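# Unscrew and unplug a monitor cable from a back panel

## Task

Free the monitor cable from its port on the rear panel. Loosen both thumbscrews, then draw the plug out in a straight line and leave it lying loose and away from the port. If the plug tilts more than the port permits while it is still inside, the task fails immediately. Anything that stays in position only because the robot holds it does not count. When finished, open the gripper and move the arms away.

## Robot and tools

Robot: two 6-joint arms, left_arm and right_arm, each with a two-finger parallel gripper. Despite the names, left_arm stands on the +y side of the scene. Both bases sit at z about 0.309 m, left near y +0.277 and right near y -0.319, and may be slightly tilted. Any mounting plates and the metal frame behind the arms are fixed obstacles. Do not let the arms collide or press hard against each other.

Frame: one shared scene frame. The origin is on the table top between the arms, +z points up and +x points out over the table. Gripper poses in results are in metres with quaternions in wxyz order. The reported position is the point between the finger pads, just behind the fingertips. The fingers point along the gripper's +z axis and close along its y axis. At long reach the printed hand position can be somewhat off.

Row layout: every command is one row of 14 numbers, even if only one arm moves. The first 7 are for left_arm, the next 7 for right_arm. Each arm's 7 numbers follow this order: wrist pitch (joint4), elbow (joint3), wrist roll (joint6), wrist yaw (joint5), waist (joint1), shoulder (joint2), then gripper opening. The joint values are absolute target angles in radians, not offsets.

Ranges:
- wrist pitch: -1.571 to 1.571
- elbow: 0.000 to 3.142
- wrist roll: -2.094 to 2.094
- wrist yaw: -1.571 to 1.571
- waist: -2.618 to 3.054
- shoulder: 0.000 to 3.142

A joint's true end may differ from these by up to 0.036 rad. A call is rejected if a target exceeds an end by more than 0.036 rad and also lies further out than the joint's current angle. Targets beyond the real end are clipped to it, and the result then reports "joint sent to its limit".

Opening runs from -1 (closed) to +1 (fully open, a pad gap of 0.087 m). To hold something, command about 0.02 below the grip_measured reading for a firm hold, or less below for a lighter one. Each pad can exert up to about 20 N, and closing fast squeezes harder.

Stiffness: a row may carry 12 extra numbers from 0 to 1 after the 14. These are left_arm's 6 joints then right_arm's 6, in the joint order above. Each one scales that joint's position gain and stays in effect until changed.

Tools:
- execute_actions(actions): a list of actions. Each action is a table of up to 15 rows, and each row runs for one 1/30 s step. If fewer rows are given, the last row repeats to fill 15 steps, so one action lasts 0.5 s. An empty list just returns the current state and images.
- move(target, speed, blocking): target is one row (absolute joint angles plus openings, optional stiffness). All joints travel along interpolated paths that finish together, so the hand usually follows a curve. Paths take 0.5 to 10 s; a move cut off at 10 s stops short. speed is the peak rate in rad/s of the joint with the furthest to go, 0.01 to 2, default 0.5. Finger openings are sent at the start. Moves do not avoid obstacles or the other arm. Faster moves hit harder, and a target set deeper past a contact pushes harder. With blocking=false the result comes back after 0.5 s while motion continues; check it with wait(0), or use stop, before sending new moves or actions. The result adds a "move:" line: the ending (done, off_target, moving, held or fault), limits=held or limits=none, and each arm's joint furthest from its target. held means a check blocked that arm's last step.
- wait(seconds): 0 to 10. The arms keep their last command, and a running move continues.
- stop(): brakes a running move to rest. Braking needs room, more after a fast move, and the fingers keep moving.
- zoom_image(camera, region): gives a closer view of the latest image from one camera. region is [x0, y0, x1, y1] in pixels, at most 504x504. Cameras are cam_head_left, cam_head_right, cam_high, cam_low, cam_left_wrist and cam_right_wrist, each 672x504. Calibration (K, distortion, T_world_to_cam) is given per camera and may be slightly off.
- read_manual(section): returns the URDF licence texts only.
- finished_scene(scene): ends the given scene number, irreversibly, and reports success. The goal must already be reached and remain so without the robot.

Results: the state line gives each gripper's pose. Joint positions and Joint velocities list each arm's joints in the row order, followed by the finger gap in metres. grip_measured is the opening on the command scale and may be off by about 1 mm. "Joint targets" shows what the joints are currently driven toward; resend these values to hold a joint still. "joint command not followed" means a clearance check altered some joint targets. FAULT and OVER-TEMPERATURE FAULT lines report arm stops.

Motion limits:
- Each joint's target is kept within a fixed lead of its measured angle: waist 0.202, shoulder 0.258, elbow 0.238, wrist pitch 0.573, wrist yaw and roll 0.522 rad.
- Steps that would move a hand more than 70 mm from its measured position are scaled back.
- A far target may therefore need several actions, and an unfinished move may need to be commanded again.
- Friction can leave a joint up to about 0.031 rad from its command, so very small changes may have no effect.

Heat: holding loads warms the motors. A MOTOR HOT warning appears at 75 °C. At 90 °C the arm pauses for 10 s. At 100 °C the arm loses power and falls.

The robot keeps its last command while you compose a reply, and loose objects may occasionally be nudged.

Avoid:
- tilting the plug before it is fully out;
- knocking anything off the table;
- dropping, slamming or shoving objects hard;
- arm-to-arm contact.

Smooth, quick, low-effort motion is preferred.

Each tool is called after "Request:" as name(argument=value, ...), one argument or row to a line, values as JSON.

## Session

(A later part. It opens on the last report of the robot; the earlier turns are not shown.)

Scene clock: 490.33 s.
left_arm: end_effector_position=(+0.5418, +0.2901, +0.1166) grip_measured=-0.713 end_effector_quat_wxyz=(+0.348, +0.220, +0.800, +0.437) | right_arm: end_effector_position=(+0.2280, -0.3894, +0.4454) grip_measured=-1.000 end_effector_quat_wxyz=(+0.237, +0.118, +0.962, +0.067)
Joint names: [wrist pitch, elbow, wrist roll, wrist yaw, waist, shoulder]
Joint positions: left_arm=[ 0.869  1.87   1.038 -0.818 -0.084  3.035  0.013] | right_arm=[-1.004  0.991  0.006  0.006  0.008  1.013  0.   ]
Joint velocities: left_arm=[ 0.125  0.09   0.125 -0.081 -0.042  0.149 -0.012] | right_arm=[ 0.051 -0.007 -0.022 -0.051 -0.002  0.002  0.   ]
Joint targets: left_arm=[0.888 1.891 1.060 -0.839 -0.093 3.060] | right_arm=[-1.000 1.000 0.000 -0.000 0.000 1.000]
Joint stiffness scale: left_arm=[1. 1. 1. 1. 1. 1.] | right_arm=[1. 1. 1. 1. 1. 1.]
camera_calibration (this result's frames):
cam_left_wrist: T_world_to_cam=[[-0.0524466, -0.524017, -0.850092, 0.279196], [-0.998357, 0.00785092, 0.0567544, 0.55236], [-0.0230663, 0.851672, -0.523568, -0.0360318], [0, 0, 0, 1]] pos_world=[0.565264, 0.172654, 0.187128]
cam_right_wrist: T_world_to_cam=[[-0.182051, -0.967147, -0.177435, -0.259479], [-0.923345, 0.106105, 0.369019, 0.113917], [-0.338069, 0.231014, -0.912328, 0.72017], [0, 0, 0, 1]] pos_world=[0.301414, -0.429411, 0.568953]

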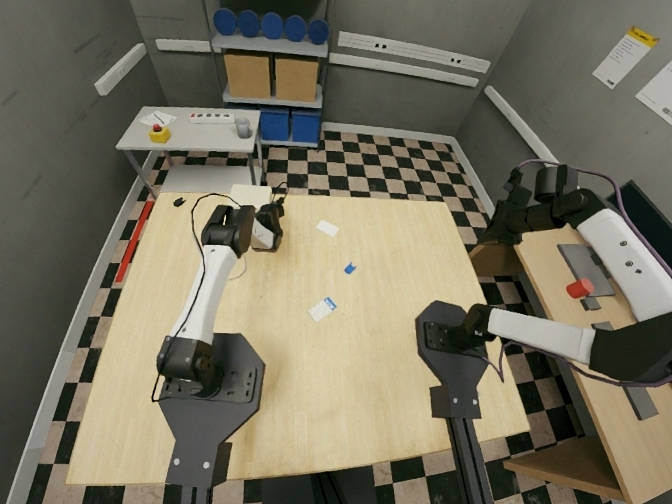

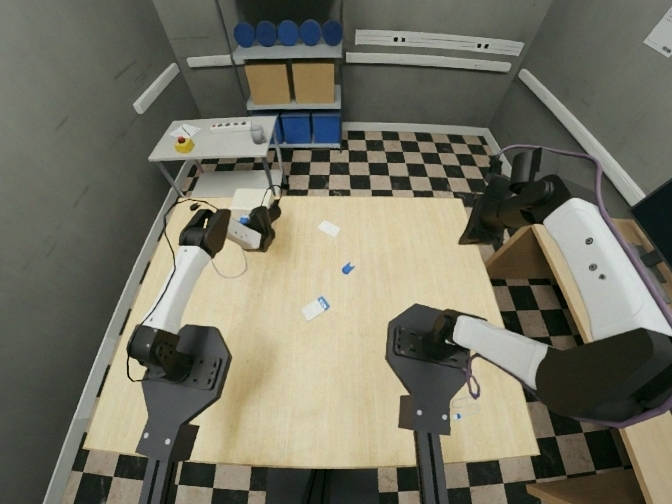

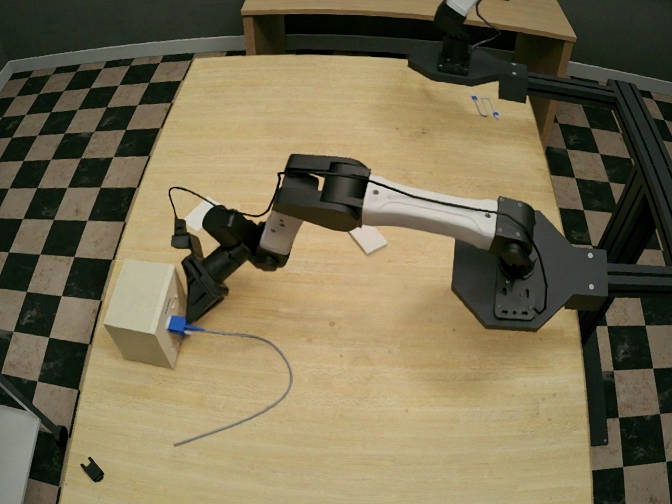

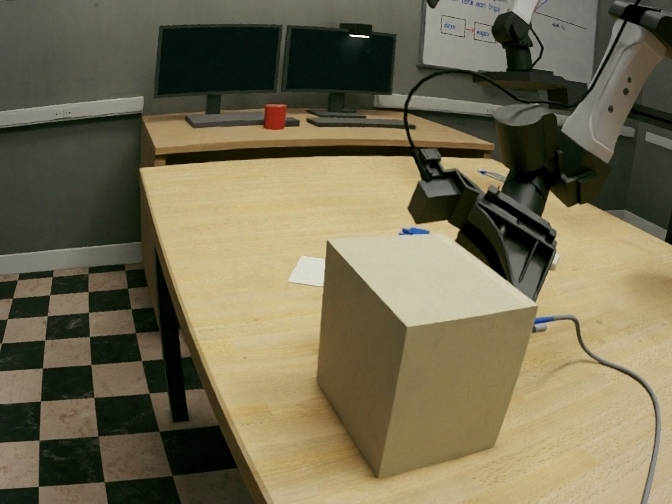

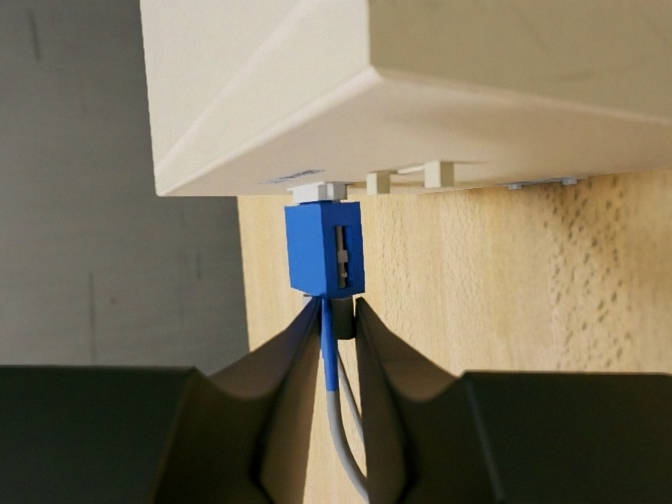

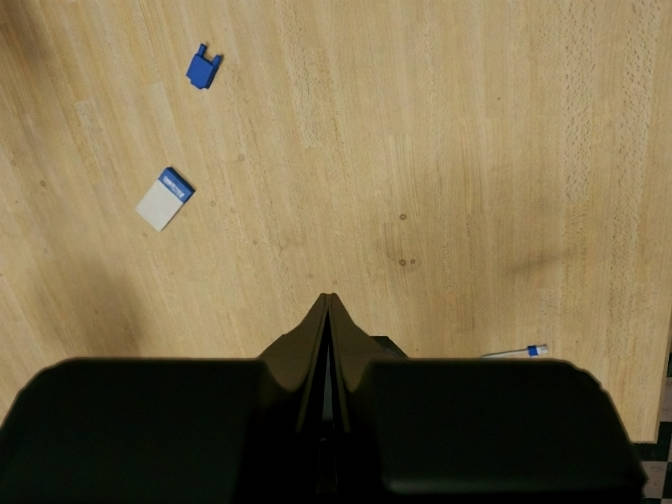

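Request:
execute_actions(
  actions=[
    [[0.885,1.88,1.055,-0.835,-0.09,3.05,-0.79,-1,1,0,0,0,1,-1],[0.885,1.88,1.055,-0.835,-0.09,3.05,-0.83,-1,1,0,0,0,1,-1],[0.885,1.88,1.055,-0.835,-0.09,3.05,-0.85,-1,1,0,0,0,1,-1],[0.885,1.88,1.055,-0.835,-0.09,3.05,-0.9,-1,1,0,0,0,1,-1],[0.765,1.86,0.912,-0.8,-0.08,3.04,-0.9,-1,1,0,0,0,1,-1],[0.765,1.806,0.912,-0.76,-0.071,2.98,-0.9,-1,1,0,0,0,1,-1],[0.765,1.806,0.912,-0.76,-0.071,2.98,-0.9,-1,1,0,0,0,1,-1],[0.765,1.806,0.912,-0.76,-0.071,2.98,-0.9,-1,1,0,0,0,1,-1],[0.765,1.806,0.912,-0.76,-0.071,2.98,-0.9,-1,1,0,0,0,1,-1],[0.765,1.806,0.912,-0.76,-0.071,2.98,-0.9,-1,1,0,0,0,1,-1],[0.765,1.806,0.912,-0.76,-0.071,2.98,-0.9,-1,1,0,0,0,1,-1],[0.687,1.767,0.814,-0.708,-0.058,2.924,-0.9,-1,1,0,0,0,1,-1]],
    [[0.687,1.767,0.814,-0.708,-0.058,2.924,-0.9,-1,1,0,0,0,1,-1],[0.687,1.767,0.814,-0.708,-0.058,2.924,-0.9,-1,1,0,0,0,1,-1],[0.617,1.733,0.726,-0.65,-0.044,2.875,-0.9,-1,1,0,0,0,1,-1],[0.617,1.733,0.726,-0.65,-0.044,2.875,-0.9,-1,1,0,0,0,1,-1],[0.617,1.733,0.726,-0.65,-0.044,2.875,-0.9,-1,1,0,0,0,1,-1],[0.617,1.733,0.726,-0.65,-0.044,2.875,-0.9,-1,1,0,0,0,1,-1],[0.617,1.733,0.726,-0.65,-0.044,2.875,-0.9,-1,1,0,0,0,1,-1],[0.617,1.733,0.726,-0.65,-0.044,2.875,-0.9,-1,1,0,0,0,1,-1],[0.554,1.709,0.647,-0.588,-0.027,2.832,-0.9,-1,1,0,0,0,1,-1]],
    [[0.492,1.692,0.57,-0.52,-0.0047,2.794,-0.9,-1,1,0,0,0,1,-1],[0.492,1.692,0.57,-0.52,-0.0047,2.794,-0.9,-1,1,0,0,0,1,-1],[0.492,1.692,0.57,-0.52,-0.0047,2.794,-0.9,-1,1,0,0,0,1,-1],[0.492,1.692,0.57,-0.52,-0.0047,2.794,-0.9,-1,1,0,0,0,1,-1],[0.492,1.692,0.57,-0.52,-0.0047,2.794,-0.9,-1,1,0,0,0,1,-1],[0.442,1.68,0.503,-0.448,0.0159,2.761,-0.9,-1,1,0,0,0,1,-1],[0.442,1.68,0.503,-0.448,0.0159,2.761,-0.9,-1,1,0,0,0,1,-1],[0.442,1.68,0.503,-0.448,0.0159,2.761,-0.9,-1,1,0,0,0,1,-1],[0.442,1.68,0.503,-0.448,0.0159,2.761,-0.9,-1,1,0,0,0,1,-1],[0.442,1.68,0.503,-0.448,0.0159,2.761,-0.9,-1,1,0,0,0,1,-1],[0.398,1.672,0.443,-0.375,0.038,2.732,-0.9,-1,1,0,0,0,1,-1]],
    [[0.356,1.676,0.387,-0.3,0.0615,2.709,-0.9,-1,1,0,0,0,1,-1],[0.356,1.676,0.387,-0.3,0.0615,2.709,-0.9,-1,1,0,0,0,1,-1],[0.356,1.676,0.387,-0.3,0.0615,2.709,-0.9,-1,1,0,0,0,1,-1],[0.356,1.676,0.387,-0.3,0.0615,2.709,-0.9,-1,1,0,0,0,1,-1],[0.356,1.676,0.387,-0.3,0.0615,2.709,-0.9,-1,1,0,0,0,1,-1],[0.325,1.685,0.348,-0.24,0.0863,2.692,-0.9,-1,1,0,0,0,1,-1],[0.325,1.685,0.348,-0.24,0.0863,2.692,-0.9,-1,1,0,0,0,1,-1],[0.325,1.685,0.348,-0.24,0.0863,2.692,-0.9,-1,1,0,0,0,1,-1],[0.325,1.685,0.348,-0.24,0.0863,2.692,-0.9,-1,1,0,0,0,1,-1],[0.325,1.685,0.348,-0.24,0.0863,2.692,-0.9,-1,1,0,0,0,1,-1],[0.325,1.685,0.348,-0.24,0.0863,2.692,-0.9,-1,1,0,0,0,1,-1],[0.325,1.685,0.348,-0.24,0.0863,2.692,-0.9,-1,1,0,0,0,1,-1],[0.345,1.692,0.36,-0.258,0.078,2.702,-0.78,-1,1,0,0,0,1,-1]],
    [[0.408,1.7,0.44,-0.372,0.044,2.735,-0.77,-1,1,0,0,0,1,-1],[0.408,1.7,0.44,-0.372,0.044,2.735,-0.77,-1,1,0,0,0,1,-1],[0.408,1.7,0.44,-0.372,0.044,2.735,-0.77,-1,1,0,0,0,1,-1],[0.408,1.7,0.44,-0.372,0.044,2.735,-0.77,-1,1,0,0,0,1,-1],[0.408,1.7,0.44,-0.372,0.044,2.735,-0.77,-1,1,0,0,0,1,-1],[0.455,1.709,0.5,-0.445,0.02,2.756,-0.76,-1,1,0,0,0,1,-1],[0.455,1.709,0.5,-0.445,0.02,2.756,-0.76,-1,1,0,0,0,1,-1],[0.455,1.709,0.5,-0.445,0.02,2.756,-0.76,-1,1,0,0,0,1,-1],[0.455,1.709,0.5,-0.445,0.02,2.756,-0.76,-1,1,0,0,0,1,-1],[0.455,1.709,0.5,-0.445,0.02,2.756,-0.76,-1,1,0,0,0,1,-1],[0.506,1.716,0.564,-0.52,-0.004,2.783,-0.75,-1,1,0,0,0,1,-1]],
    [[0.56,1.729,0.633,-0.585,-0.025,2.815,-0.74,-1,1,0,0,0,1,-1],[0.56,1.729,0.633,-0.585,-0.025,2.815,-0.74,-1,1,0,0,0,1,-1],[0.56,1.729,0.633,-0.585,-0.025,2.815,-0.74,-1,1,0,0,0,1,-1],[0.56,1.729,0.633,-0.585,-0.025,2.815,-0.74,-1,1,0,0,0,1,-1],[0.56,1.729,0.633,-0.585,-0.025,2.815,-0.74,-1,1,0,0,0,1,-1],[0.619,1.745,0.71,-0.645,-0.042,2.853,-0.72,-1,1,0,0,0,1,-1],[0.619,1.745,0.71,-0.645,-0.042,2.853,-0.72,-1,1,0,0,0,1,-1],[0.619,1.745,0.71,-0.645,-0.042,2.853,-0.72,-1,1,0,0,0,1,-1],[0.619,1.745,0.71,-0.645,-0.042,2.853,-0.72,-1,1,0,0,0,1,-1],[0.619,1.745,0.71,-0.645,-0.042,2.853,-0.72,-1,1,0,0,0,1,-1],[0.685,1.77,0.795,-0.705,-0.059,2.895,-0.7,-1,1,0,0,0,1,-1]],
    [[0.758,1.803,0.889,-0.76,-0.0736,2.945,-0.7,-1,1,0,0,0,1,-1],[0.758,1.803,0.889,-0.76,-0.0736,2.945,-0.7,-1,1,0,0,0,1,-1],[0.758,1.803,0.889,-0.76,-0.0736,2.945,-0.7,-1,1,0,0,0,1,-1],[0.758,1.803,0.889,-0.76,-0.0736,2.945,-0.7,-1,1,0,0,0,1,-1],[0.758,1.803,0.889,-0.76,-0.0736,2.945,-0.7,-1,1,0,0,0,1,-1],[0.838,1.843,0.995,-0.812,-0.084,3.0,-0.7,-1,1,0,0,0,1,-1],[0.838,1.843,0.995,-0.812,-0.084,3.0,-0.7,-1,1,0,0,0,1,-1],[0.838,1.843,0.995,-0.812,-0.084,3.0,-0.7,-1,1,0,0,0,1,-1],[0.838,1.843,0.995,-0.812,-0.084,3.0,-0.7,-1,1,0,0,0,1,-1],[0.838,1.843,0.995,-0.812,-0.084,3.0,-0.7,-1,1,0,0,0,1,-1],[0.925,1.875,1.11,-0.855,-0.09,3.04,-0.7,-1,1,0,0,0,1,-1],[0.925,1.875,1.11,-0.855,-0.09,3.04,-0.7,-1,1,0,0,0,1,-1],[0.925,1.891,1.11,-0.855,-0.093,3.06,-0.7,-1,1,0,0,0,1,-1],[0.925,1.891,1.11,-0.855,-0.093,3.06,-0.7,-1,1,0,0,0,1,-1],[0.888,1.891,1.06,-0.839,-0.093,3.06,-0.72,-1,1,0,0,0,1,-1]],
  ],
)

Request:
zoom_image(
  camera="cam_left_wrist",
  region=[260, 170, 420, 350],
)

Scene clock: 497.07 s.
left_arm: end_effector_position=(+0.5418, +0.2907, +0.1169) grip_measured=-0.713 end_effector_quat_wxyz=(+0.347, +0.219, +0.800, +0.437) | right_arm: end_effector_position=(+0.2280, -0.3894, +0.4454) grip_measured=-1.000 end_effector_quat_wxyz=(+0.237, +0.118, +0.962, +0.067)
Joint names: [wrist pitch, elbow, wrist roll, wrist yaw, waist, shoulder]
Joint positions: left_arm=[ 0.869  1.871  1.038 -0.819 -0.084  3.035  0.013] | right_arm=[-1.004  0.991  0.006  0.006  0.008  1.013  0.   ]
Joint velocities: left_arm=[ 0.051  0.081  0.154 -0.11  -0.032  0.178 -0.012] | right_arm=[-0.022 -0.012 -0.051 -0.037 -0.012 -0.027  0.   ]
Joint targets: left_arm=[0.888 1.891 1.060 -0.839 -0.093 3.060] | right_arm=[-1.000 1.000 0.000 -0.000 0.000 1.000]
Joint stiffness scale: left_arm=[1. 1. 1. 1. 1. 1.] | right_arm=[1. 1. 1. 1. 1. 1.]
camera_calibration (this result's frames):
cam_left_wrist: T_world_to_cam=[[-0.0511372, -0.523446, -0.850523, 0.278983], [-0.998384, 0.00565595, 0.0565463, 0.553015], [-0.0247885, 0.85204, -0.52289, -0.035706], [0, 0, 0, 1]] pos_world=[0.565503, 0.173328, 0.18734]
cam_right_wrist: T_world_to_cam=[[-0.182051, -0.967147, -0.177435, -0.259479], [-0.923345, 0.106105, 0.369019, 0.113917], [-0.338069, 0.231014, -0.912328, 0.72017], [0, 0, 0, 1]] pos_world=[0.301414, -0.429411, 0.568953]

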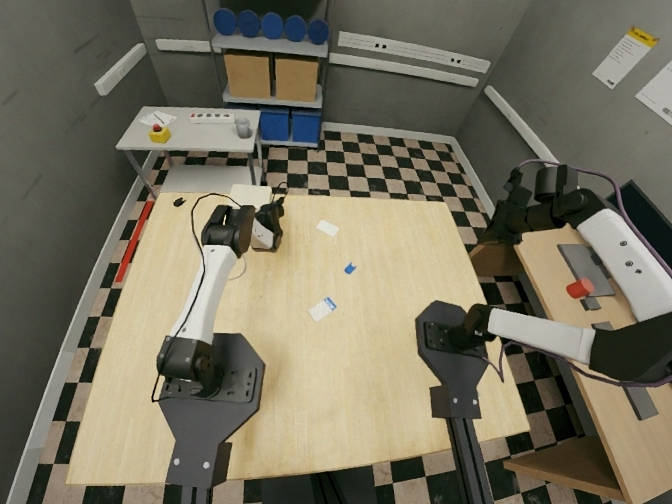

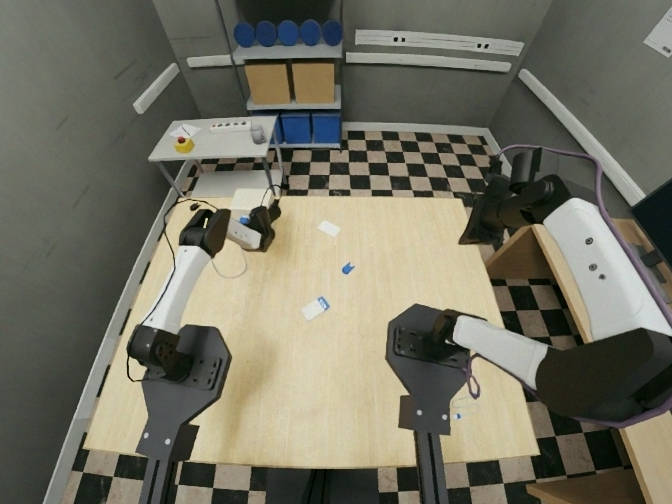

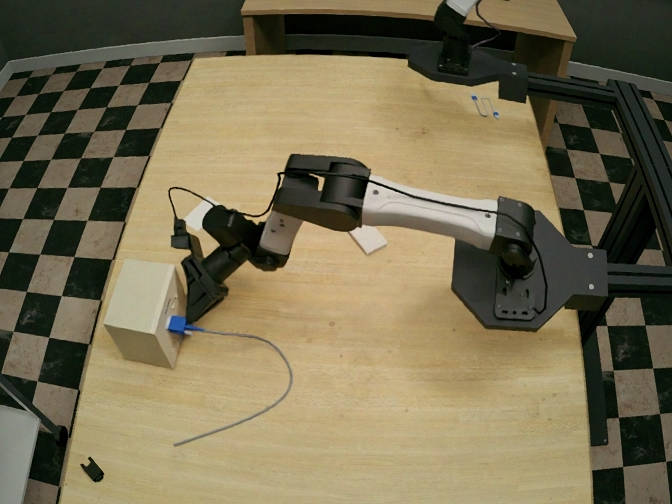

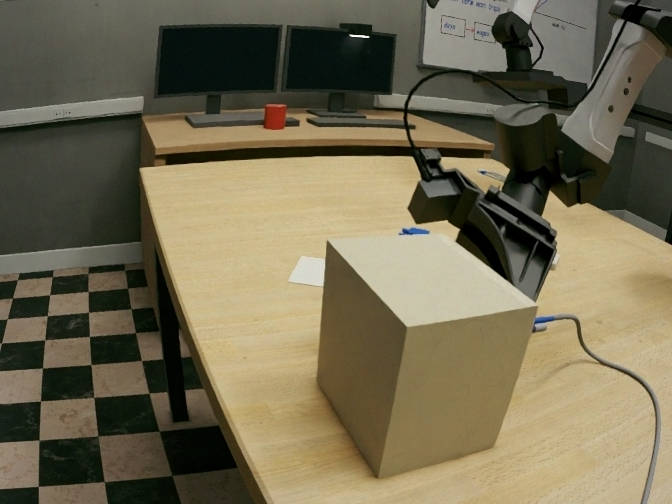

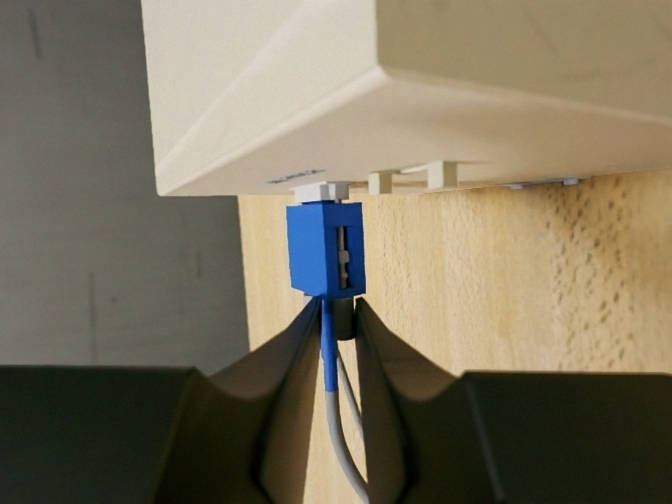

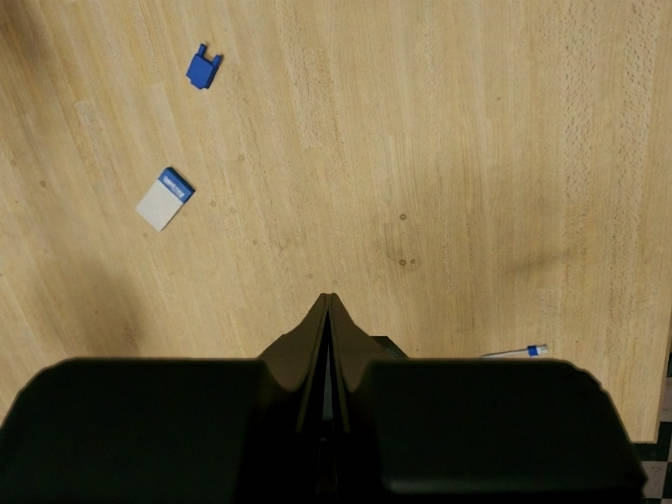

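Region (260, 170, 420, 350) of cam_left_wrist's 672x504 image, scaled by 2.800, with more detail than that image has.

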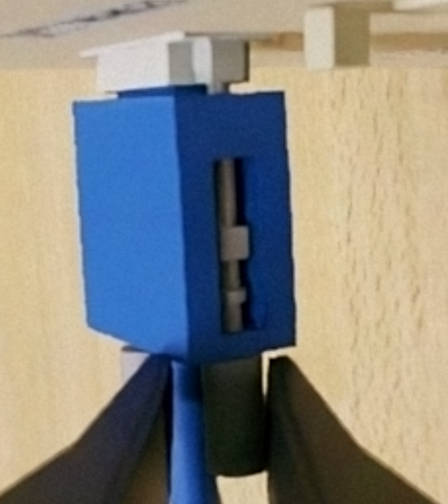

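Request:
execute_actions(
  actions=[
    [[0.889,1.86,1.055,-0.835,-0.09,3.047,-0.75,-1,1,0,0,0,1,-1],[0.889,1.86,1.055,-0.835,-0.09,3.047,-0.8,-1,1,0,0,0,1,-1],[0.889,1.87,1.055,-0.835,-0.09,3.047,-0.85,-1,1,0,0,0,1,-1],[0.889,1.87,1.055,-0.835,-0.09,3.047,-0.9,-1,1,0,0,0,1,-1],[0.769,1.853,0.912,-0.8,-0.08,3.037,-0.9,-1,1,0,0,0,1,-1],[0.769,1.799,0.912,-0.76,-0.071,2.977,-0.9,-1,1,0,0,0,1,-1],[0.769,1.799,0.912,-0.76,-0.071,2.977,-0.9,-1,1,0,0,0,1,-1],[0.769,1.799,0.912,-0.76,-0.071,2.977,-0.9,-1,1,0,0,0,1,-1],[0.769,1.799,0.912,-0.76,-0.071,2.977,-0.9,-1,1,0,0,0,1,-1],[0.769,1.799,0.912,-0.76,-0.071,2.977,-0.9,-1,1,0,0,0,1,-1],[0.769,1.799,0.912,-0.76,-0.071,2.977,-0.9,-1,1,0,0,0,1,-1],[0.691,1.76,0.814,-0.708,-0.058,2.921,-0.9,-1,1,0,0,0,1,-1]],
    [[0.691,1.76,0.814,-0.708,-0.058,2.921,-0.9,-1,1,0,0,0,1,-1],[0.691,1.76,0.814,-0.708,-0.058,2.921,-0.9,-1,1,0,0,0,1,-1],[0.621,1.726,0.726,-0.65,-0.044,2.872,-0.9,-1,1,0,0,0,1,-1],[0.621,1.726,0.726,-0.65,-0.044,2.872,-0.9,-1,1,0,0,0,1,-1],[0.621,1.726,0.726,-0.65,-0.044,2.872,-0.9,-1,1,0,0,0,1,-1],[0.621,1.726,0.726,-0.65,-0.044,2.872,-0.9,-1,1,0,0,0,1,-1],[0.621,1.726,0.726,-0.65,-0.044,2.872,-0.9,-1,1,0,0,0,1,-1],[0.621,1.726,0.726,-0.65,-0.044,2.872,-0.9,-1,1,0,0,0,1,-1],[0.558,1.702,0.647,-0.588,-0.027,2.829,-0.9,-1,1,0,0,0,1,-1]],
    [[0.496,1.685,0.57,-0.52,-0.0047,2.791,-0.9,-1,1,0,0,0,1,-1],[0.496,1.685,0.57,-0.52,-0.0047,2.791,-0.9,-1,1,0,0,0,1,-1],[0.496,1.685,0.57,-0.52,-0.0047,2.791,-0.9,-1,1,0,0,0,1,-1],[0.496,1.685,0.57,-0.52,-0.0047,2.791,-0.9,-1,1,0,0,0,1,-1],[0.496,1.685,0.57,-0.52,-0.0047,2.791,-0.9,-1,1,0,0,0,1,-1],[0.446,1.673,0.503,-0.448,0.0159,2.758,-0.9,-1,1,0,0,0,1,-1],[0.446,1.673,0.503,-0.448,0.0159,2.758,-0.9,-1,1,0,0,0,1,-1],[0.446,1.673,0.503,-0.448,0.0159,2.758,-0.9,-1,1,0,0,0,1,-1],[0.446,1.673,0.503,-0.448,0.0159,2.758,-0.9,-1,1,0,0,0,1,-1],[0.446,1.673,0.503,-0.448,0.0159,2.758,-0.9,-1,1,0,0,0,1,-1],[0.402,1.665,0.443,-0.375,0.038,2.729,-0.9,-1,1,0,0,0,1,-1]],
    [[0.36,1.669,0.387,-0.3,0.0615,2.706,-0.9,-1,1,0,0,0,1,-1],[0.36,1.669,0.387,-0.3,0.0615,2.706,-0.9,-1,1,0,0,0,1,-1],[0.36,1.669,0.387,-0.3,0.0615,2.706,-0.9,-1,1,0,0,0,1,-1],[0.36,1.669,0.387,-0.3,0.0615,2.706,-0.9,-1,1,0,0,0,1,-1],[0.36,1.669,0.387,-0.3,0.0615,2.706,-0.9,-1,1,0,0,0,1,-1],[0.329,1.678,0.348,-0.24,0.0863,2.689,-0.9,-1,1,0,0,0,1,-1],[0.329,1.678,0.348,-0.24,0.0863,2.689,-0.9,-1,1,0,0,0,1,-1],[0.329,1.678,0.348,-0.24,0.0863,2.689,-0.9,-1,1,0,0,0,1,-1],[0.329,1.678,0.348,-0.24,0.0863,2.689,-0.9,-1,1,0,0,0,1,-1],[0.329,1.678,0.348,-0.24,0.0863,2.689,-0.9,-1,1,0,0,0,1,-1],[0.329,1.678,0.348,-0.24,0.0863,2.689,-0.9,-1,1,0,0,0,1,-1],[0.329,1.678,0.348,-0.24,0.0863,2.689,-0.9,-1,1,0,0,0,1,-1],[0.349,1.685,0.36,-0.258,0.078,2.699,-0.78,-1,1,0,0,0,1,-1]],
    [[0.412,1.693,0.44,-0.372,0.044,2.732,-0.77,-1,1,0,0,0,1,-1],[0.412,1.693,0.44,-0.372,0.044,2.732,-0.77,-1,1,0,0,0,1,-1],[0.412,1.693,0.44,-0.372,0.044,2.732,-0.77,-1,1,0,0,0,1,-1],[0.412,1.693,0.44,-0.372,0.044,2.732,-0.77,-1,1,0,0,0,1,-1],[0.412,1.693,0.44,-0.372,0.044,2.732,-0.77,-1,1,0,0,0,1,-1],[0.459,1.702,0.5,-0.445,0.02,2.753,-0.76,-1,1,0,0,0,1,-1],[0.459,1.702,0.5,-0.445,0.02,2.753,-0.76,-1,1,0,0,0,1,-1],[0.459,1.702,0.5,-0.445,0.02,2.753,-0.76,-1,1,0,0,0,1,-1],[0.459,1.702,0.5,-0.445,0.02,2.753,-0.76,-1,1,0,0,0,1,-1],[0.459,1.702,0.5,-0.445,0.02,2.753,-0.76,-1,1,0,0,0,1,-1],[0.51,1.709,0.564,-0.52,-0.004,2.78,-0.75,-1,1,0,0,0,1,-1]],
    [[0.564,1.722,0.633,-0.585,-0.025,2.812,-0.74,-1,1,0,0,0,1,-1],[0.564,1.722,0.633,-0.585,-0.025,2.812,-0.74,-1,1,0,0,0,1,-1],[0.564,1.722,0.633,-0.585,-0.025,2.812,-0.74,-1,1,0,0,0,1,-1],[0.564,1.722,0.633,-0.585,-0.025,2.812,-0.74,-1,1,0,0,0,1,-1],[0.564,1.722,0.633,-0.585,-0.025,2.812,-0.74,-1,1,0,0,0,1,-1],[0.623,1.738,0.71,-0.645,-0.042,2.85,-0.72,-1,1,0,0,0,1,-1],[0.623,1.738,0.71,-0.645,-0.042,2.85,-0.72,-1,1,0,0,0,1,-1],[0.623,1.738,0.71,-0.645,-0.042,2.85,-0.72,-1,1,0,0,0,1,-1],[0.623,1.738,0.71,-0.645,-0.042,2.85,-0.72,-1,1,0,0,0,1,-1],[0.623,1.738,0.71,-0.645,-0.042,2.85,-0.72,-1,1,0,0,0,1,-1],[0.689,1.763,0.795,-0.705,-0.059,2.892,-0.7,-1,1,0,0,0,1,-1]],
    [[0.762,1.796,0.889,-0.76,-0.0736,2.944,-0.7,-1,1,0,0,0,1,-1],[0.762,1.796,0.889,-0.76,-0.0736,2.944,-0.7,-1,1,0,0,0,1,-1],[0.762,1.796,0.889,-0.76,-0.0736,2.944,-0.7,-1,1,0,0,0,1,-1],[0.762,1.796,0.889,-0.76,-0.0736,2.944,-0.7,-1,1,0,0,0,1,-1],[0.762,1.796,0.889,-0.76,-0.0736,2.944,-0.7,-1,1,0,0,0,1,-1],[0.842,1.836,0.995,-0.812,-0.084,3.0,-0.7,-1,1,0,0,0,1,-1],[0.842,1.836,0.995,-0.812,-0.084,3.0,-0.7,-1,1,0,0,0,1,-1],[0.842,1.836,0.995,-0.812,-0.084,3.0,-0.7,-1,1,0,0,0,1,-1],[0.842,1.836,0.995,-0.812,-0.084,3.0,-0.7,-1,1,0,0,0,1,-1],[0.842,1.836,0.995,-0.812,-0.084,3.0,-0.7,-1,1,0,0,0,1,-1],[0.929,1.868,1.11,-0.855,-0.09,3.04,-0.7,-1,1,0,0,0,1,-1],[0.929,1.868,1.11,-0.855,-0.09,3.04,-0.7,-1,1,0,0,0,1,-1],[0.929,1.884,1.11,-0.855,-0.093,3.057,-0.7,-1,1,0,0,0,1,-1],[0.929,1.884,1.11,-0.855,-0.093,3.057,-0.7,-1,1,0,0,0,1,-1],[0.892,1.884,1.06,-0.839,-0.093,3.057,-0.72,-1,1,0,0,0,1,-1]],
  ],
)

Scene clock: 503.90 s.
left_arm: end_effector_position=(+0.5409, +0.2899, +0.1167) grip_measured=-0.713 end_effector_quat_wxyz=(+0.349, +0.220, +0.800, +0.437) | right_arm: end_effector_position=(+0.2280, -0.3894, +0.4454) grip_measured=-1.000 end_effector_quat_wxyz=(+0.237, +0.118, +0.962, +0.067)
Joint names: [wrist pitch, elbow, wrist roll, wrist yaw, waist, shoulder]
Joint positions: left_arm=[ 0.876  1.863  1.038 -0.817 -0.085  3.033  0.013] | right_arm=[-1.004  0.991  0.006  0.006  0.008  1.013  0.   ]
Joint velocities: left_arm=[ 0.125  0.1    0.139 -0.081 -0.032  0.159 -0.012] | right_arm=[ 0.007 -0.027  0.066 -0.066 -0.012 -0.007  0.   ]
Joint targets: left_arm=[0.892 1.884 1.060 -0.839 -0.093 3.057] | right_arm=[-1.000 1.000 -0.000 -0.000 -0.000 1.000]
Joint stiffness scale: left_arm=[1. 1. 1. 1. 1. 1.] | right_arm=[1. 1. 1. 1. 1. 1.]
camera_calibration (this result's frames):
cam_left_wrist: T_world_to_cam=[[-0.0519728, -0.523976, -0.850146, 0.278849], [-0.998417, 0.00891652, 0.0555416, 0.551325], [-0.0215221, 0.851686, -0.52361, -0.0367617], [0, 0, 0, 1]] pos_world=[0.564154, 0.172504, 0.187192]
cam_right_wrist: T_world_to_cam=[[-0.182051, -0.967147, -0.177435, -0.259479], [-0.923345, 0.106105, 0.369019, 0.113917], [-0.338069, 0.231014, -0.912328, 0.72017], [0, 0, 0, 1]] pos_world=[0.301414, -0.429411, 0.568953]

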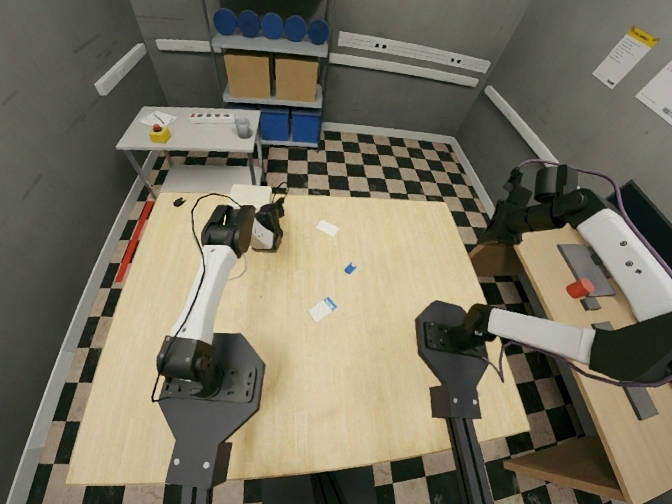

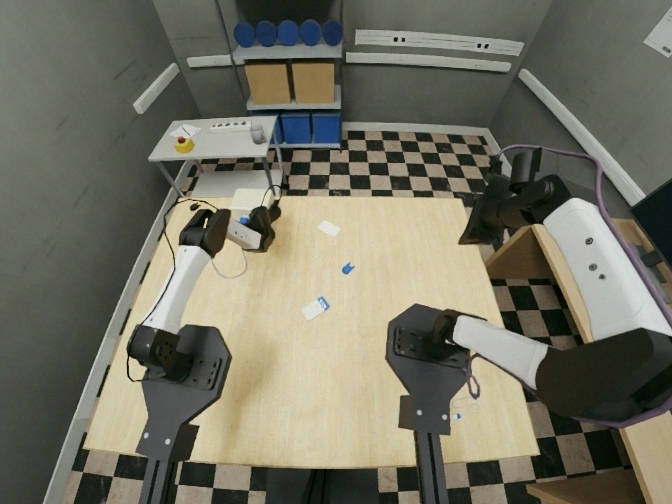

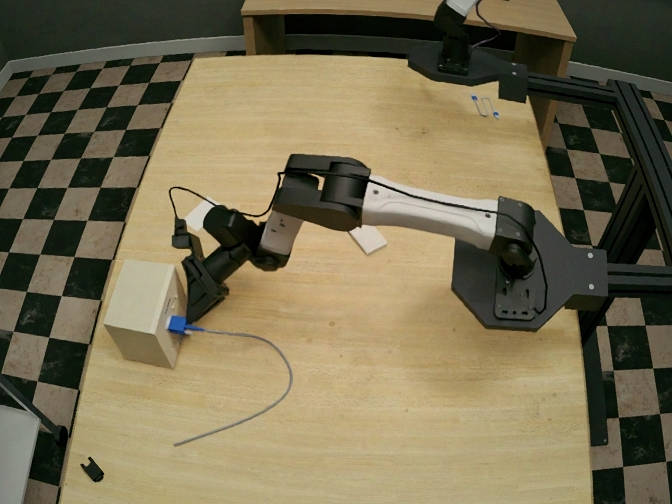

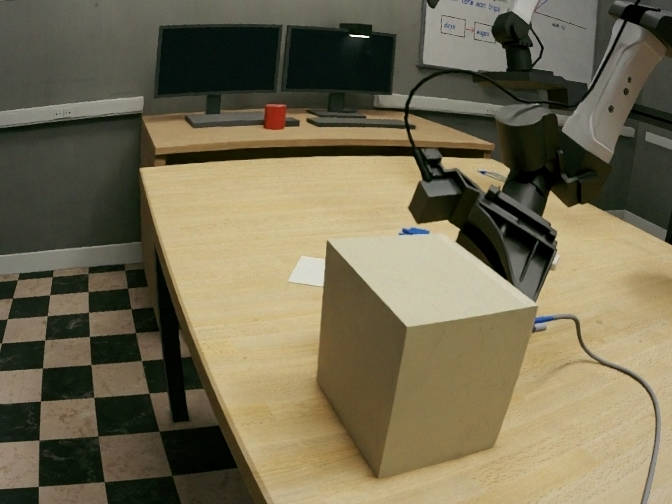

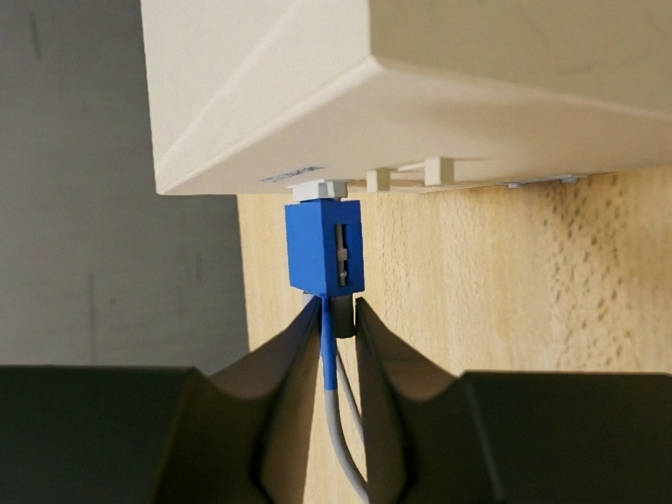

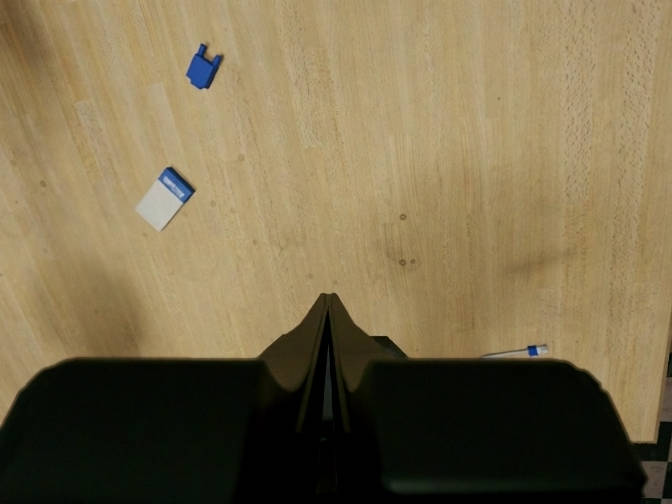

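Request:
execute_actions(
  actions=[
    [[0.889,1.873,1.055,-0.835,-0.09,3.047,-0.79,-1,1,0,0,0,1,-1],[0.889,1.873,1.055,-0.835,-0.09,3.047,-0.83,-1,1,0,0,0,1,-1],[0.889,1.873,1.055,-0.835,-0.09,3.047,-0.85,-1,1,0,0,0,1,-1],[0.889,1.873,1.055,-0.835,-0.09,3.047,-0.9,-1,1,0,0,0,1,-1],[0.769,1.853,0.912,-0.8,-0.08,3.037,-0.9,-1,1,0,0,0,1,-1],[0.769,1.799,0.912,-0.76,-0.071,2.977,-0.9,-1,1,0,0,0,1,-1],[0.769,1.799,0.912,-0.76,-0.071,2.977,-0.9,-1,1,0,0,0,1,-1],[0.769,1.799,0.912,-0.76,-0.071,2.977,-0.9,-1,1,0,0,0,1,-1],[0.769,1.799,0.912,-0.76,-0.071,2.977,-0.9,-1,1,0,0,0,1,-1],[0.769,1.799,0.912,-0.76,-0.071,2.977,-0.9,-1,1,0,0,0,1,-1],[0.769,1.799,0.912,-0.76,-0.071,2.977,-0.9,-1,1,0,0,0,1,-1],[0.691,1.76,0.814,-0.708,-0.058,2.921,-0.9,-1,1,0,0,0,1,-1]],
    [[0.691,1.76,0.814,-0.708,-0.058,2.921,-0.9,-1,1,0,0,0,1,-1],[0.691,1.76,0.814,-0.708,-0.058,2.921,-0.9,-1,1,0,0,0,1,-1],[0.621,1.726,0.726,-0.65,-0.044,2.872,-0.9,-1,1,0,0,0,1,-1],[0.621,1.726,0.726,-0.65,-0.044,2.872,-0.9,-1,1,0,0,0,1,-1],[0.621,1.726,0.726,-0.65,-0.044,2.872,-0.9,-1,1,0,0,0,1,-1],[0.621,1.726,0.726,-0.65,-0.044,2.872,-0.9,-1,1,0,0,0,1,-1],[0.621,1.726,0.726,-0.65,-0.044,2.872,-0.9,-1,1,0,0,0,1,-1],[0.621,1.726,0.726,-0.65,-0.044,2.872,-0.9,-1,1,0,0,0,1,-1],[0.558,1.702,0.647,-0.588,-0.027,2.829,-0.9,-1,1,0,0,0,1,-1]],
    [[0.496,1.685,0.57,-0.52,-0.0047,2.791,-0.9,-1,1,0,0,0,1,-1],[0.496,1.685,0.57,-0.52,-0.0047,2.791,-0.9,-1,1,0,0,0,1,-1],[0.496,1.685,0.57,-0.52,-0.0047,2.791,-0.9,-1,1,0,0,0,1,-1],[0.496,1.685,0.57,-0.52,-0.0047,2.791,-0.9,-1,1,0,0,0,1,-1],[0.496,1.685,0.57,-0.52,-0.0047,2.791,-0.9,-1,1,0,0,0,1,-1],[0.446,1.673,0.503,-0.448,0.0159,2.758,-0.9,-1,1,0,0,0,1,-1],[0.446,1.673,0.503,-0.448,0.0159,2.758,-0.9,-1,1,0,0,0,1,-1],[0.446,1.673,0.503,-0.448,0.0159,2.758,-0.9,-1,1,0,0,0,1,-1],[0.446,1.673,0.503,-0.448,0.0159,2.758,-0.9,-1,1,0,0,0,1,-1],[0.446,1.673,0.503,-0.448,0.0159,2.758,-0.9,-1,1,0,0,0,1,-1],[0.402,1.665,0.443,-0.375,0.038,2.729,-0.9,-1,1,0,0,0,1,-1]],
    [[0.36,1.669,0.387,-0.3,0.0615,2.706,-0.9,-1,1,0,0,0,1,-1],[0.36,1.669,0.387,-0.3,0.0615,2.706,-0.9,-1,1,0,0,0,1,-1],[0.36,1.669,0.387,-0.3,0.0615,2.706,-0.9,-1,1,0,0,0,1,-1],[0.36,1.669,0.387,-0.3,0.0615,2.706,-0.9,-1,1,0,0,0,1,-1],[0.36,1.669,0.387,-0.3,0.0615,2.706,-0.9,-1,1,0,0,0,1,-1],[0.329,1.678,0.348,-0.24,0.0863,2.689,-0.9,-1,1,0,0,0,1,-1],[0.329,1.678,0.348,-0.24,0.0863,2.689,-0.9,-1,1,0,0,0,1,-1],[0.329,1.678,0.348,-0.24,0.0863,2.689,-0.9,-1,1,0,0,0,1,-1],[0.329,1.678,0.348,-0.24,0.0863,2.689,-0.9,-1,1,0,0,0,1,-1],[0.329,1.678,0.348,-0.24,0.0863,2.689,-0.9,-1,1,0,0,0,1,-1],[0.329,1.678,0.348,-0.24,0.0863,2.689,-0.9,-1,1,0,0,0,1,-1],[0.329,1.678,0.348,-0.24,0.0863,2.689,-0.9,-1,1,0,0,0,1,-1],[0.349,1.685,0.36,-0.258,0.078,2.699,-0.78,-1,1,0,0,0,1,-1]],
    [[0.412,1.693,0.44,-0.372,0.044,2.732,-0.77,-1,1,0,0,0,1,-1],[0.412,1.693,0.44,-0.372,0.044,2.732,-0.77,-1,1,0,0,0,1,-1],[0.412,1.693,0.44,-0.372,0.044,2.732,-0.77,-1,1,0,0,0,1,-1],[0.412,1.693,0.44,-0.372,0.044,2.732,-0.77,-1,1,0,0,0,1,-1],[0.412,1.693,0.44,-0.372,0.044,2.732,-0.77,-1,1,0,0,0,1,-1],[0.459,1.702,0.5,-0.445,0.02,2.753,-0.76,-1,1,0,0,0,1,-1],[0.459,1.702,0.5,-0.445,0.02,2.753,-0.76,-1,1,0,0,0,1,-1],[0.459,1.702,0.5,-0.445,0.02,2.753,-0.76,-1,1,0,0,0,1,-1],[0.459,1.702,0.5,-0.445,0.02,2.753,-0.76,-1,1,0,0,0,1,-1],[0.459,1.702,0.5,-0.445,0.02,2.753,-0.76,-1,1,0,0,0,1,-1],[0.51,1.709,0.564,-0.52,-0.004,2.78,-0.75,-1,1,0,0,0,1,-1]],
    [[0.564,1.722,0.633,-0.585,-0.025,2.812,-0.74,-1,1,0,0,0,1,-1],[0.564,1.722,0.633,-0.585,-0.025,2.812,-0.74,-1,1,0,0,0,1,-1],[0.564,1.722,0.633,-0.585,-0.025,2.812,-0.74,-1,1,0,0,0,1,-1],[0.564,1.722,0.633,-0.585,-0.025,2.812,-0.74,-1,1,0,0,0,1,-1],[0.564,1.722,0.633,-0.585,-0.025,2.812,-0.74,-1,1,0,0,0,1,-1],[0.623,1.738,0.71,-0.645,-0.042,2.85,-0.72,-1,1,0,0,0,1,-1],[0.623,1.738,0.71,-0.645,-0.042,2.85,-0.72,-1,1,0,0,0,1,-1],[0.623,1.738,0.71,-0.645,-0.042,2.85,-0.72,-1,1,0,0,0,1,-1],[0.623,1.738,0.71,-0.645,-0.042,2.85,-0.72,-1,1,0,0,0,1,-1],[0.623,1.738,0.71,-0.645,-0.042,2.85,-0.72,-1,1,0,0,0,1,-1],[0.689,1.763,0.795,-0.705,-0.059,2.892,-0.7,-1,1,0,0,0,1,-1]],
    [[0.762,1.796,0.889,-0.76,-0.0736,2.944,-0.7,-1,1,0,0,0,1,-1],[0.762,1.796,0.889,-0.76,-0.0736,2.944,-0.7,-1,1,0,0,0,1,-1],[0.762,1.796,0.889,-0.76,-0.0736,2.944,-0.7,-1,1,0,0,0,1,-1],[0.762,1.796,0.889,-0.76,-0.0736,2.944,-0.7,-1,1,0,0,0,1,-1],[0.762,1.796,0.889,-0.76,-0.0736,2.944,-0.7,-1,1,0,0,0,1,-1],[0.842,1.836,0.995,-0.812,-0.084,3.0,-0.7,-1,1,0,0,0,1,-1],[0.842,1.836,0.995,-0.812,-0.084,3.0,-0.7,-1,1,0,0,0,1,-1],[0.842,1.836,0.995,-0.812,-0.084,3.0,-0.7,-1,1,0,0,0,1,-1],[0.842,1.836,0.995,-0.812,-0.084,3.0,-0.7,-1,1,0,0,0,1,-1],[0.842,1.836,0.995,-0.812,-0.084,3.0,-0.7,-1,1,0,0,0,1,-1],[0.929,1.868,1.11,-0.855,-0.09,3.04,-0.7,-1,1,0,0,0,1,-1],[0.929,1.868,1.11,-0.855,-0.09,3.04,-0.7,-1,1,0,0,0,1,-1],[0.929,1.884,1.11,-0.855,-0.093,3.057,-0.7,-1,1,0,0,0,1,-1],[0.929,1.884,1.11,-0.855,-0.093,3.057,-0.7,-1,1,0,0,0,1,-1],[0.892,1.884,1.06,-0.839,-0.093,3.057,-0.72,-1,1,0,0,0,1,-1]],
  ],
)

Scene clock: 510.40 s.
left_arm: end_effector_position=(+0.5409, +0.2901, +0.1165) grip_measured=-0.713 end_effector_quat_wxyz=(+0.349, +0.220, +0.800, +0.436) | right_arm: end_effector_position=(+0.2280, -0.3894, +0.4454) grip_measured=-1.000 end_effector_quat_wxyz=(+0.237, +0.118, +0.962, +0.067)
Joint names: [wrist pitch, elbow, wrist roll, wrist yaw, waist, shoulder]
Joint positions: left_arm=[ 0.875  1.863  1.038 -0.816 -0.084  3.033  0.013] | right_arm=[-1.004  0.991  0.006  0.006  0.008  1.013  0.   ]
Joint velocities: left_arm=[ 0.007  0.071  0.11  -0.081 -0.046  0.159 -0.011] | right_arm=[ 0.007 -0.012  0.081 -0.022  0.002 -0.002  0.   ]
Joint targets: left_arm=[0.892 1.884 1.060 -0.839 -0.093 3.057] | right_arm=[-1.000 1.000 0.000 -0.000 -0.000 1.000]
Joint stiffness scale: left_arm=[1. 1. 1. 1. 1. 1.] | right_arm=[1. 1. 1. 1. 1. 1.]
camera_calibration (this result's frames):
cam_left_wrist: T_world_to_cam=[[-0.052227, -0.524362, -0.849892, 0.279017], [-0.998406, 0.00920037, 0.055677, 0.551271], [-0.0213756, 0.851446, -0.524007, -0.0368947], [0, 0, 0, 1]] pos_world=[0.564176, 0.172648, 0.187108]
cam_right_wrist: T_world_to_cam=[[-0.182051, -0.967147, -0.177435, -0.259479], [-0.923345, 0.106105, 0.369019, 0.113917], [-0.338069, 0.231014, -0.912328, 0.72017], [0, 0, 0, 1]] pos_world=[0.301414, -0.429411, 0.568953]

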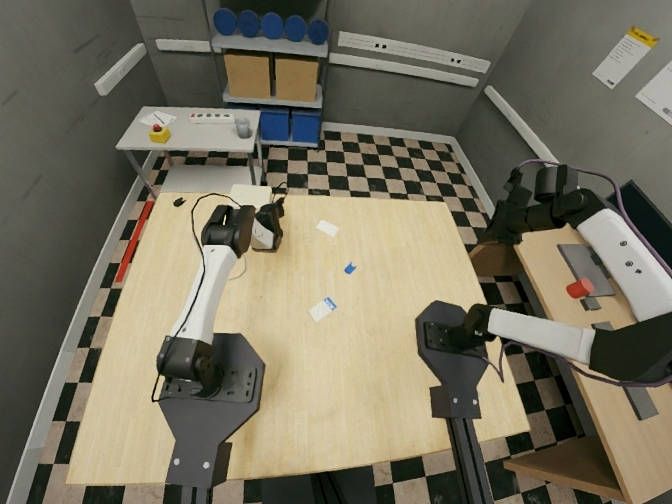

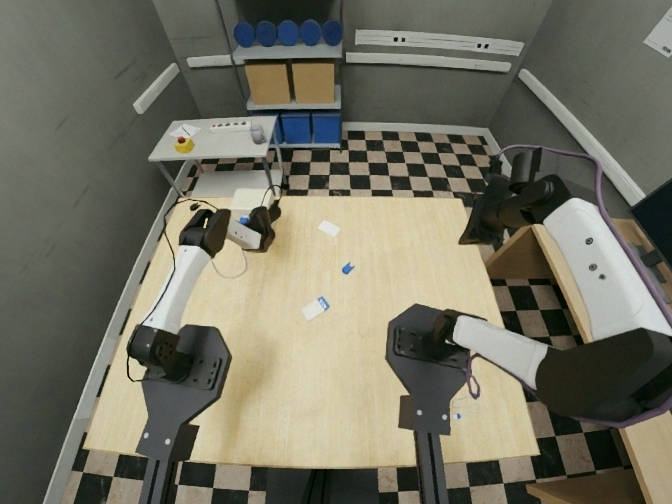

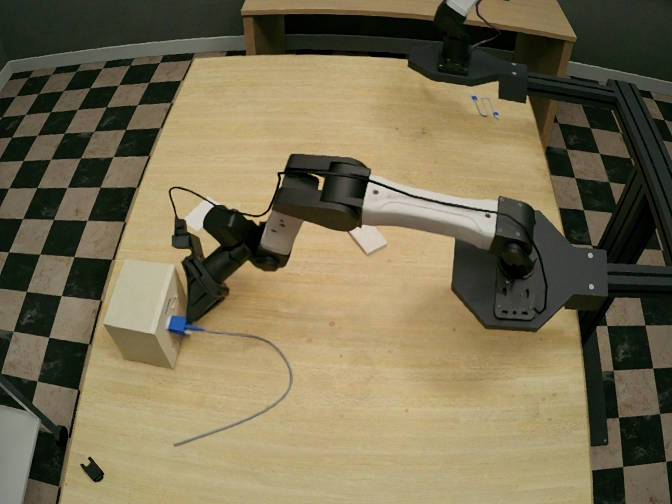

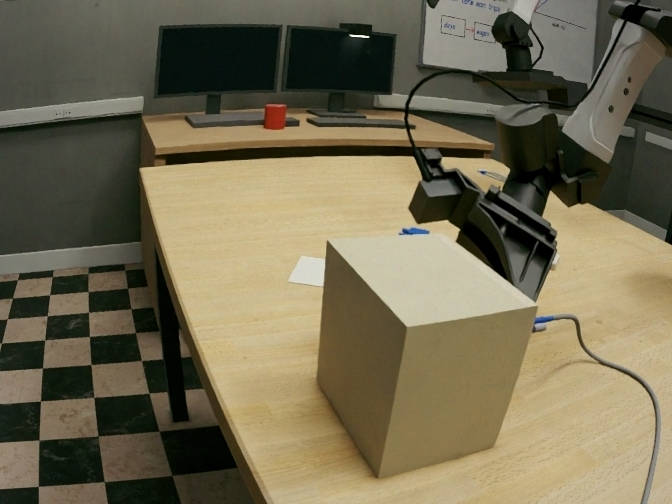

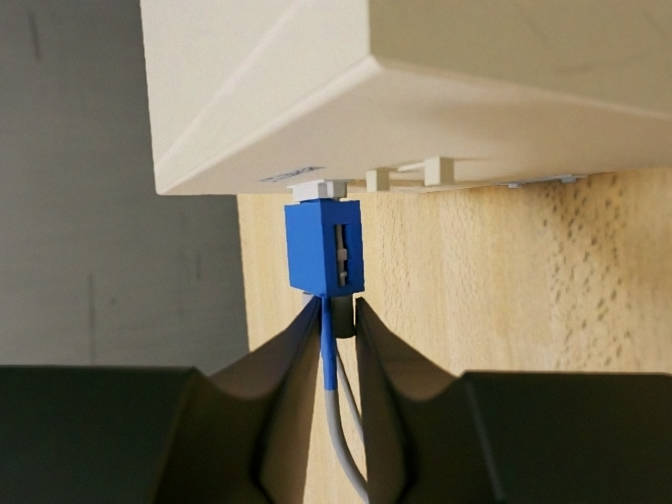

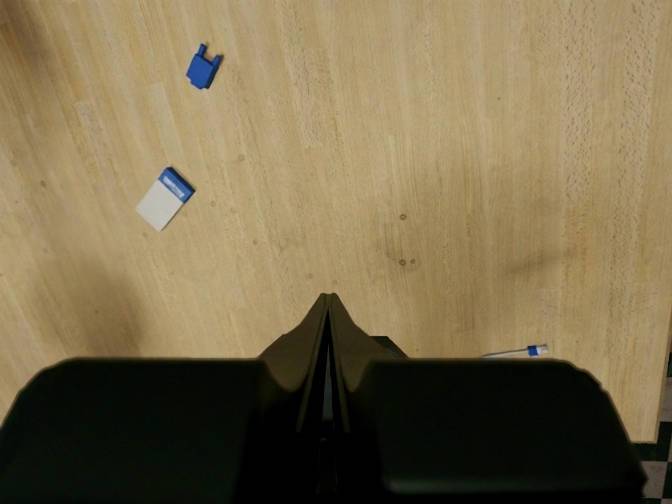

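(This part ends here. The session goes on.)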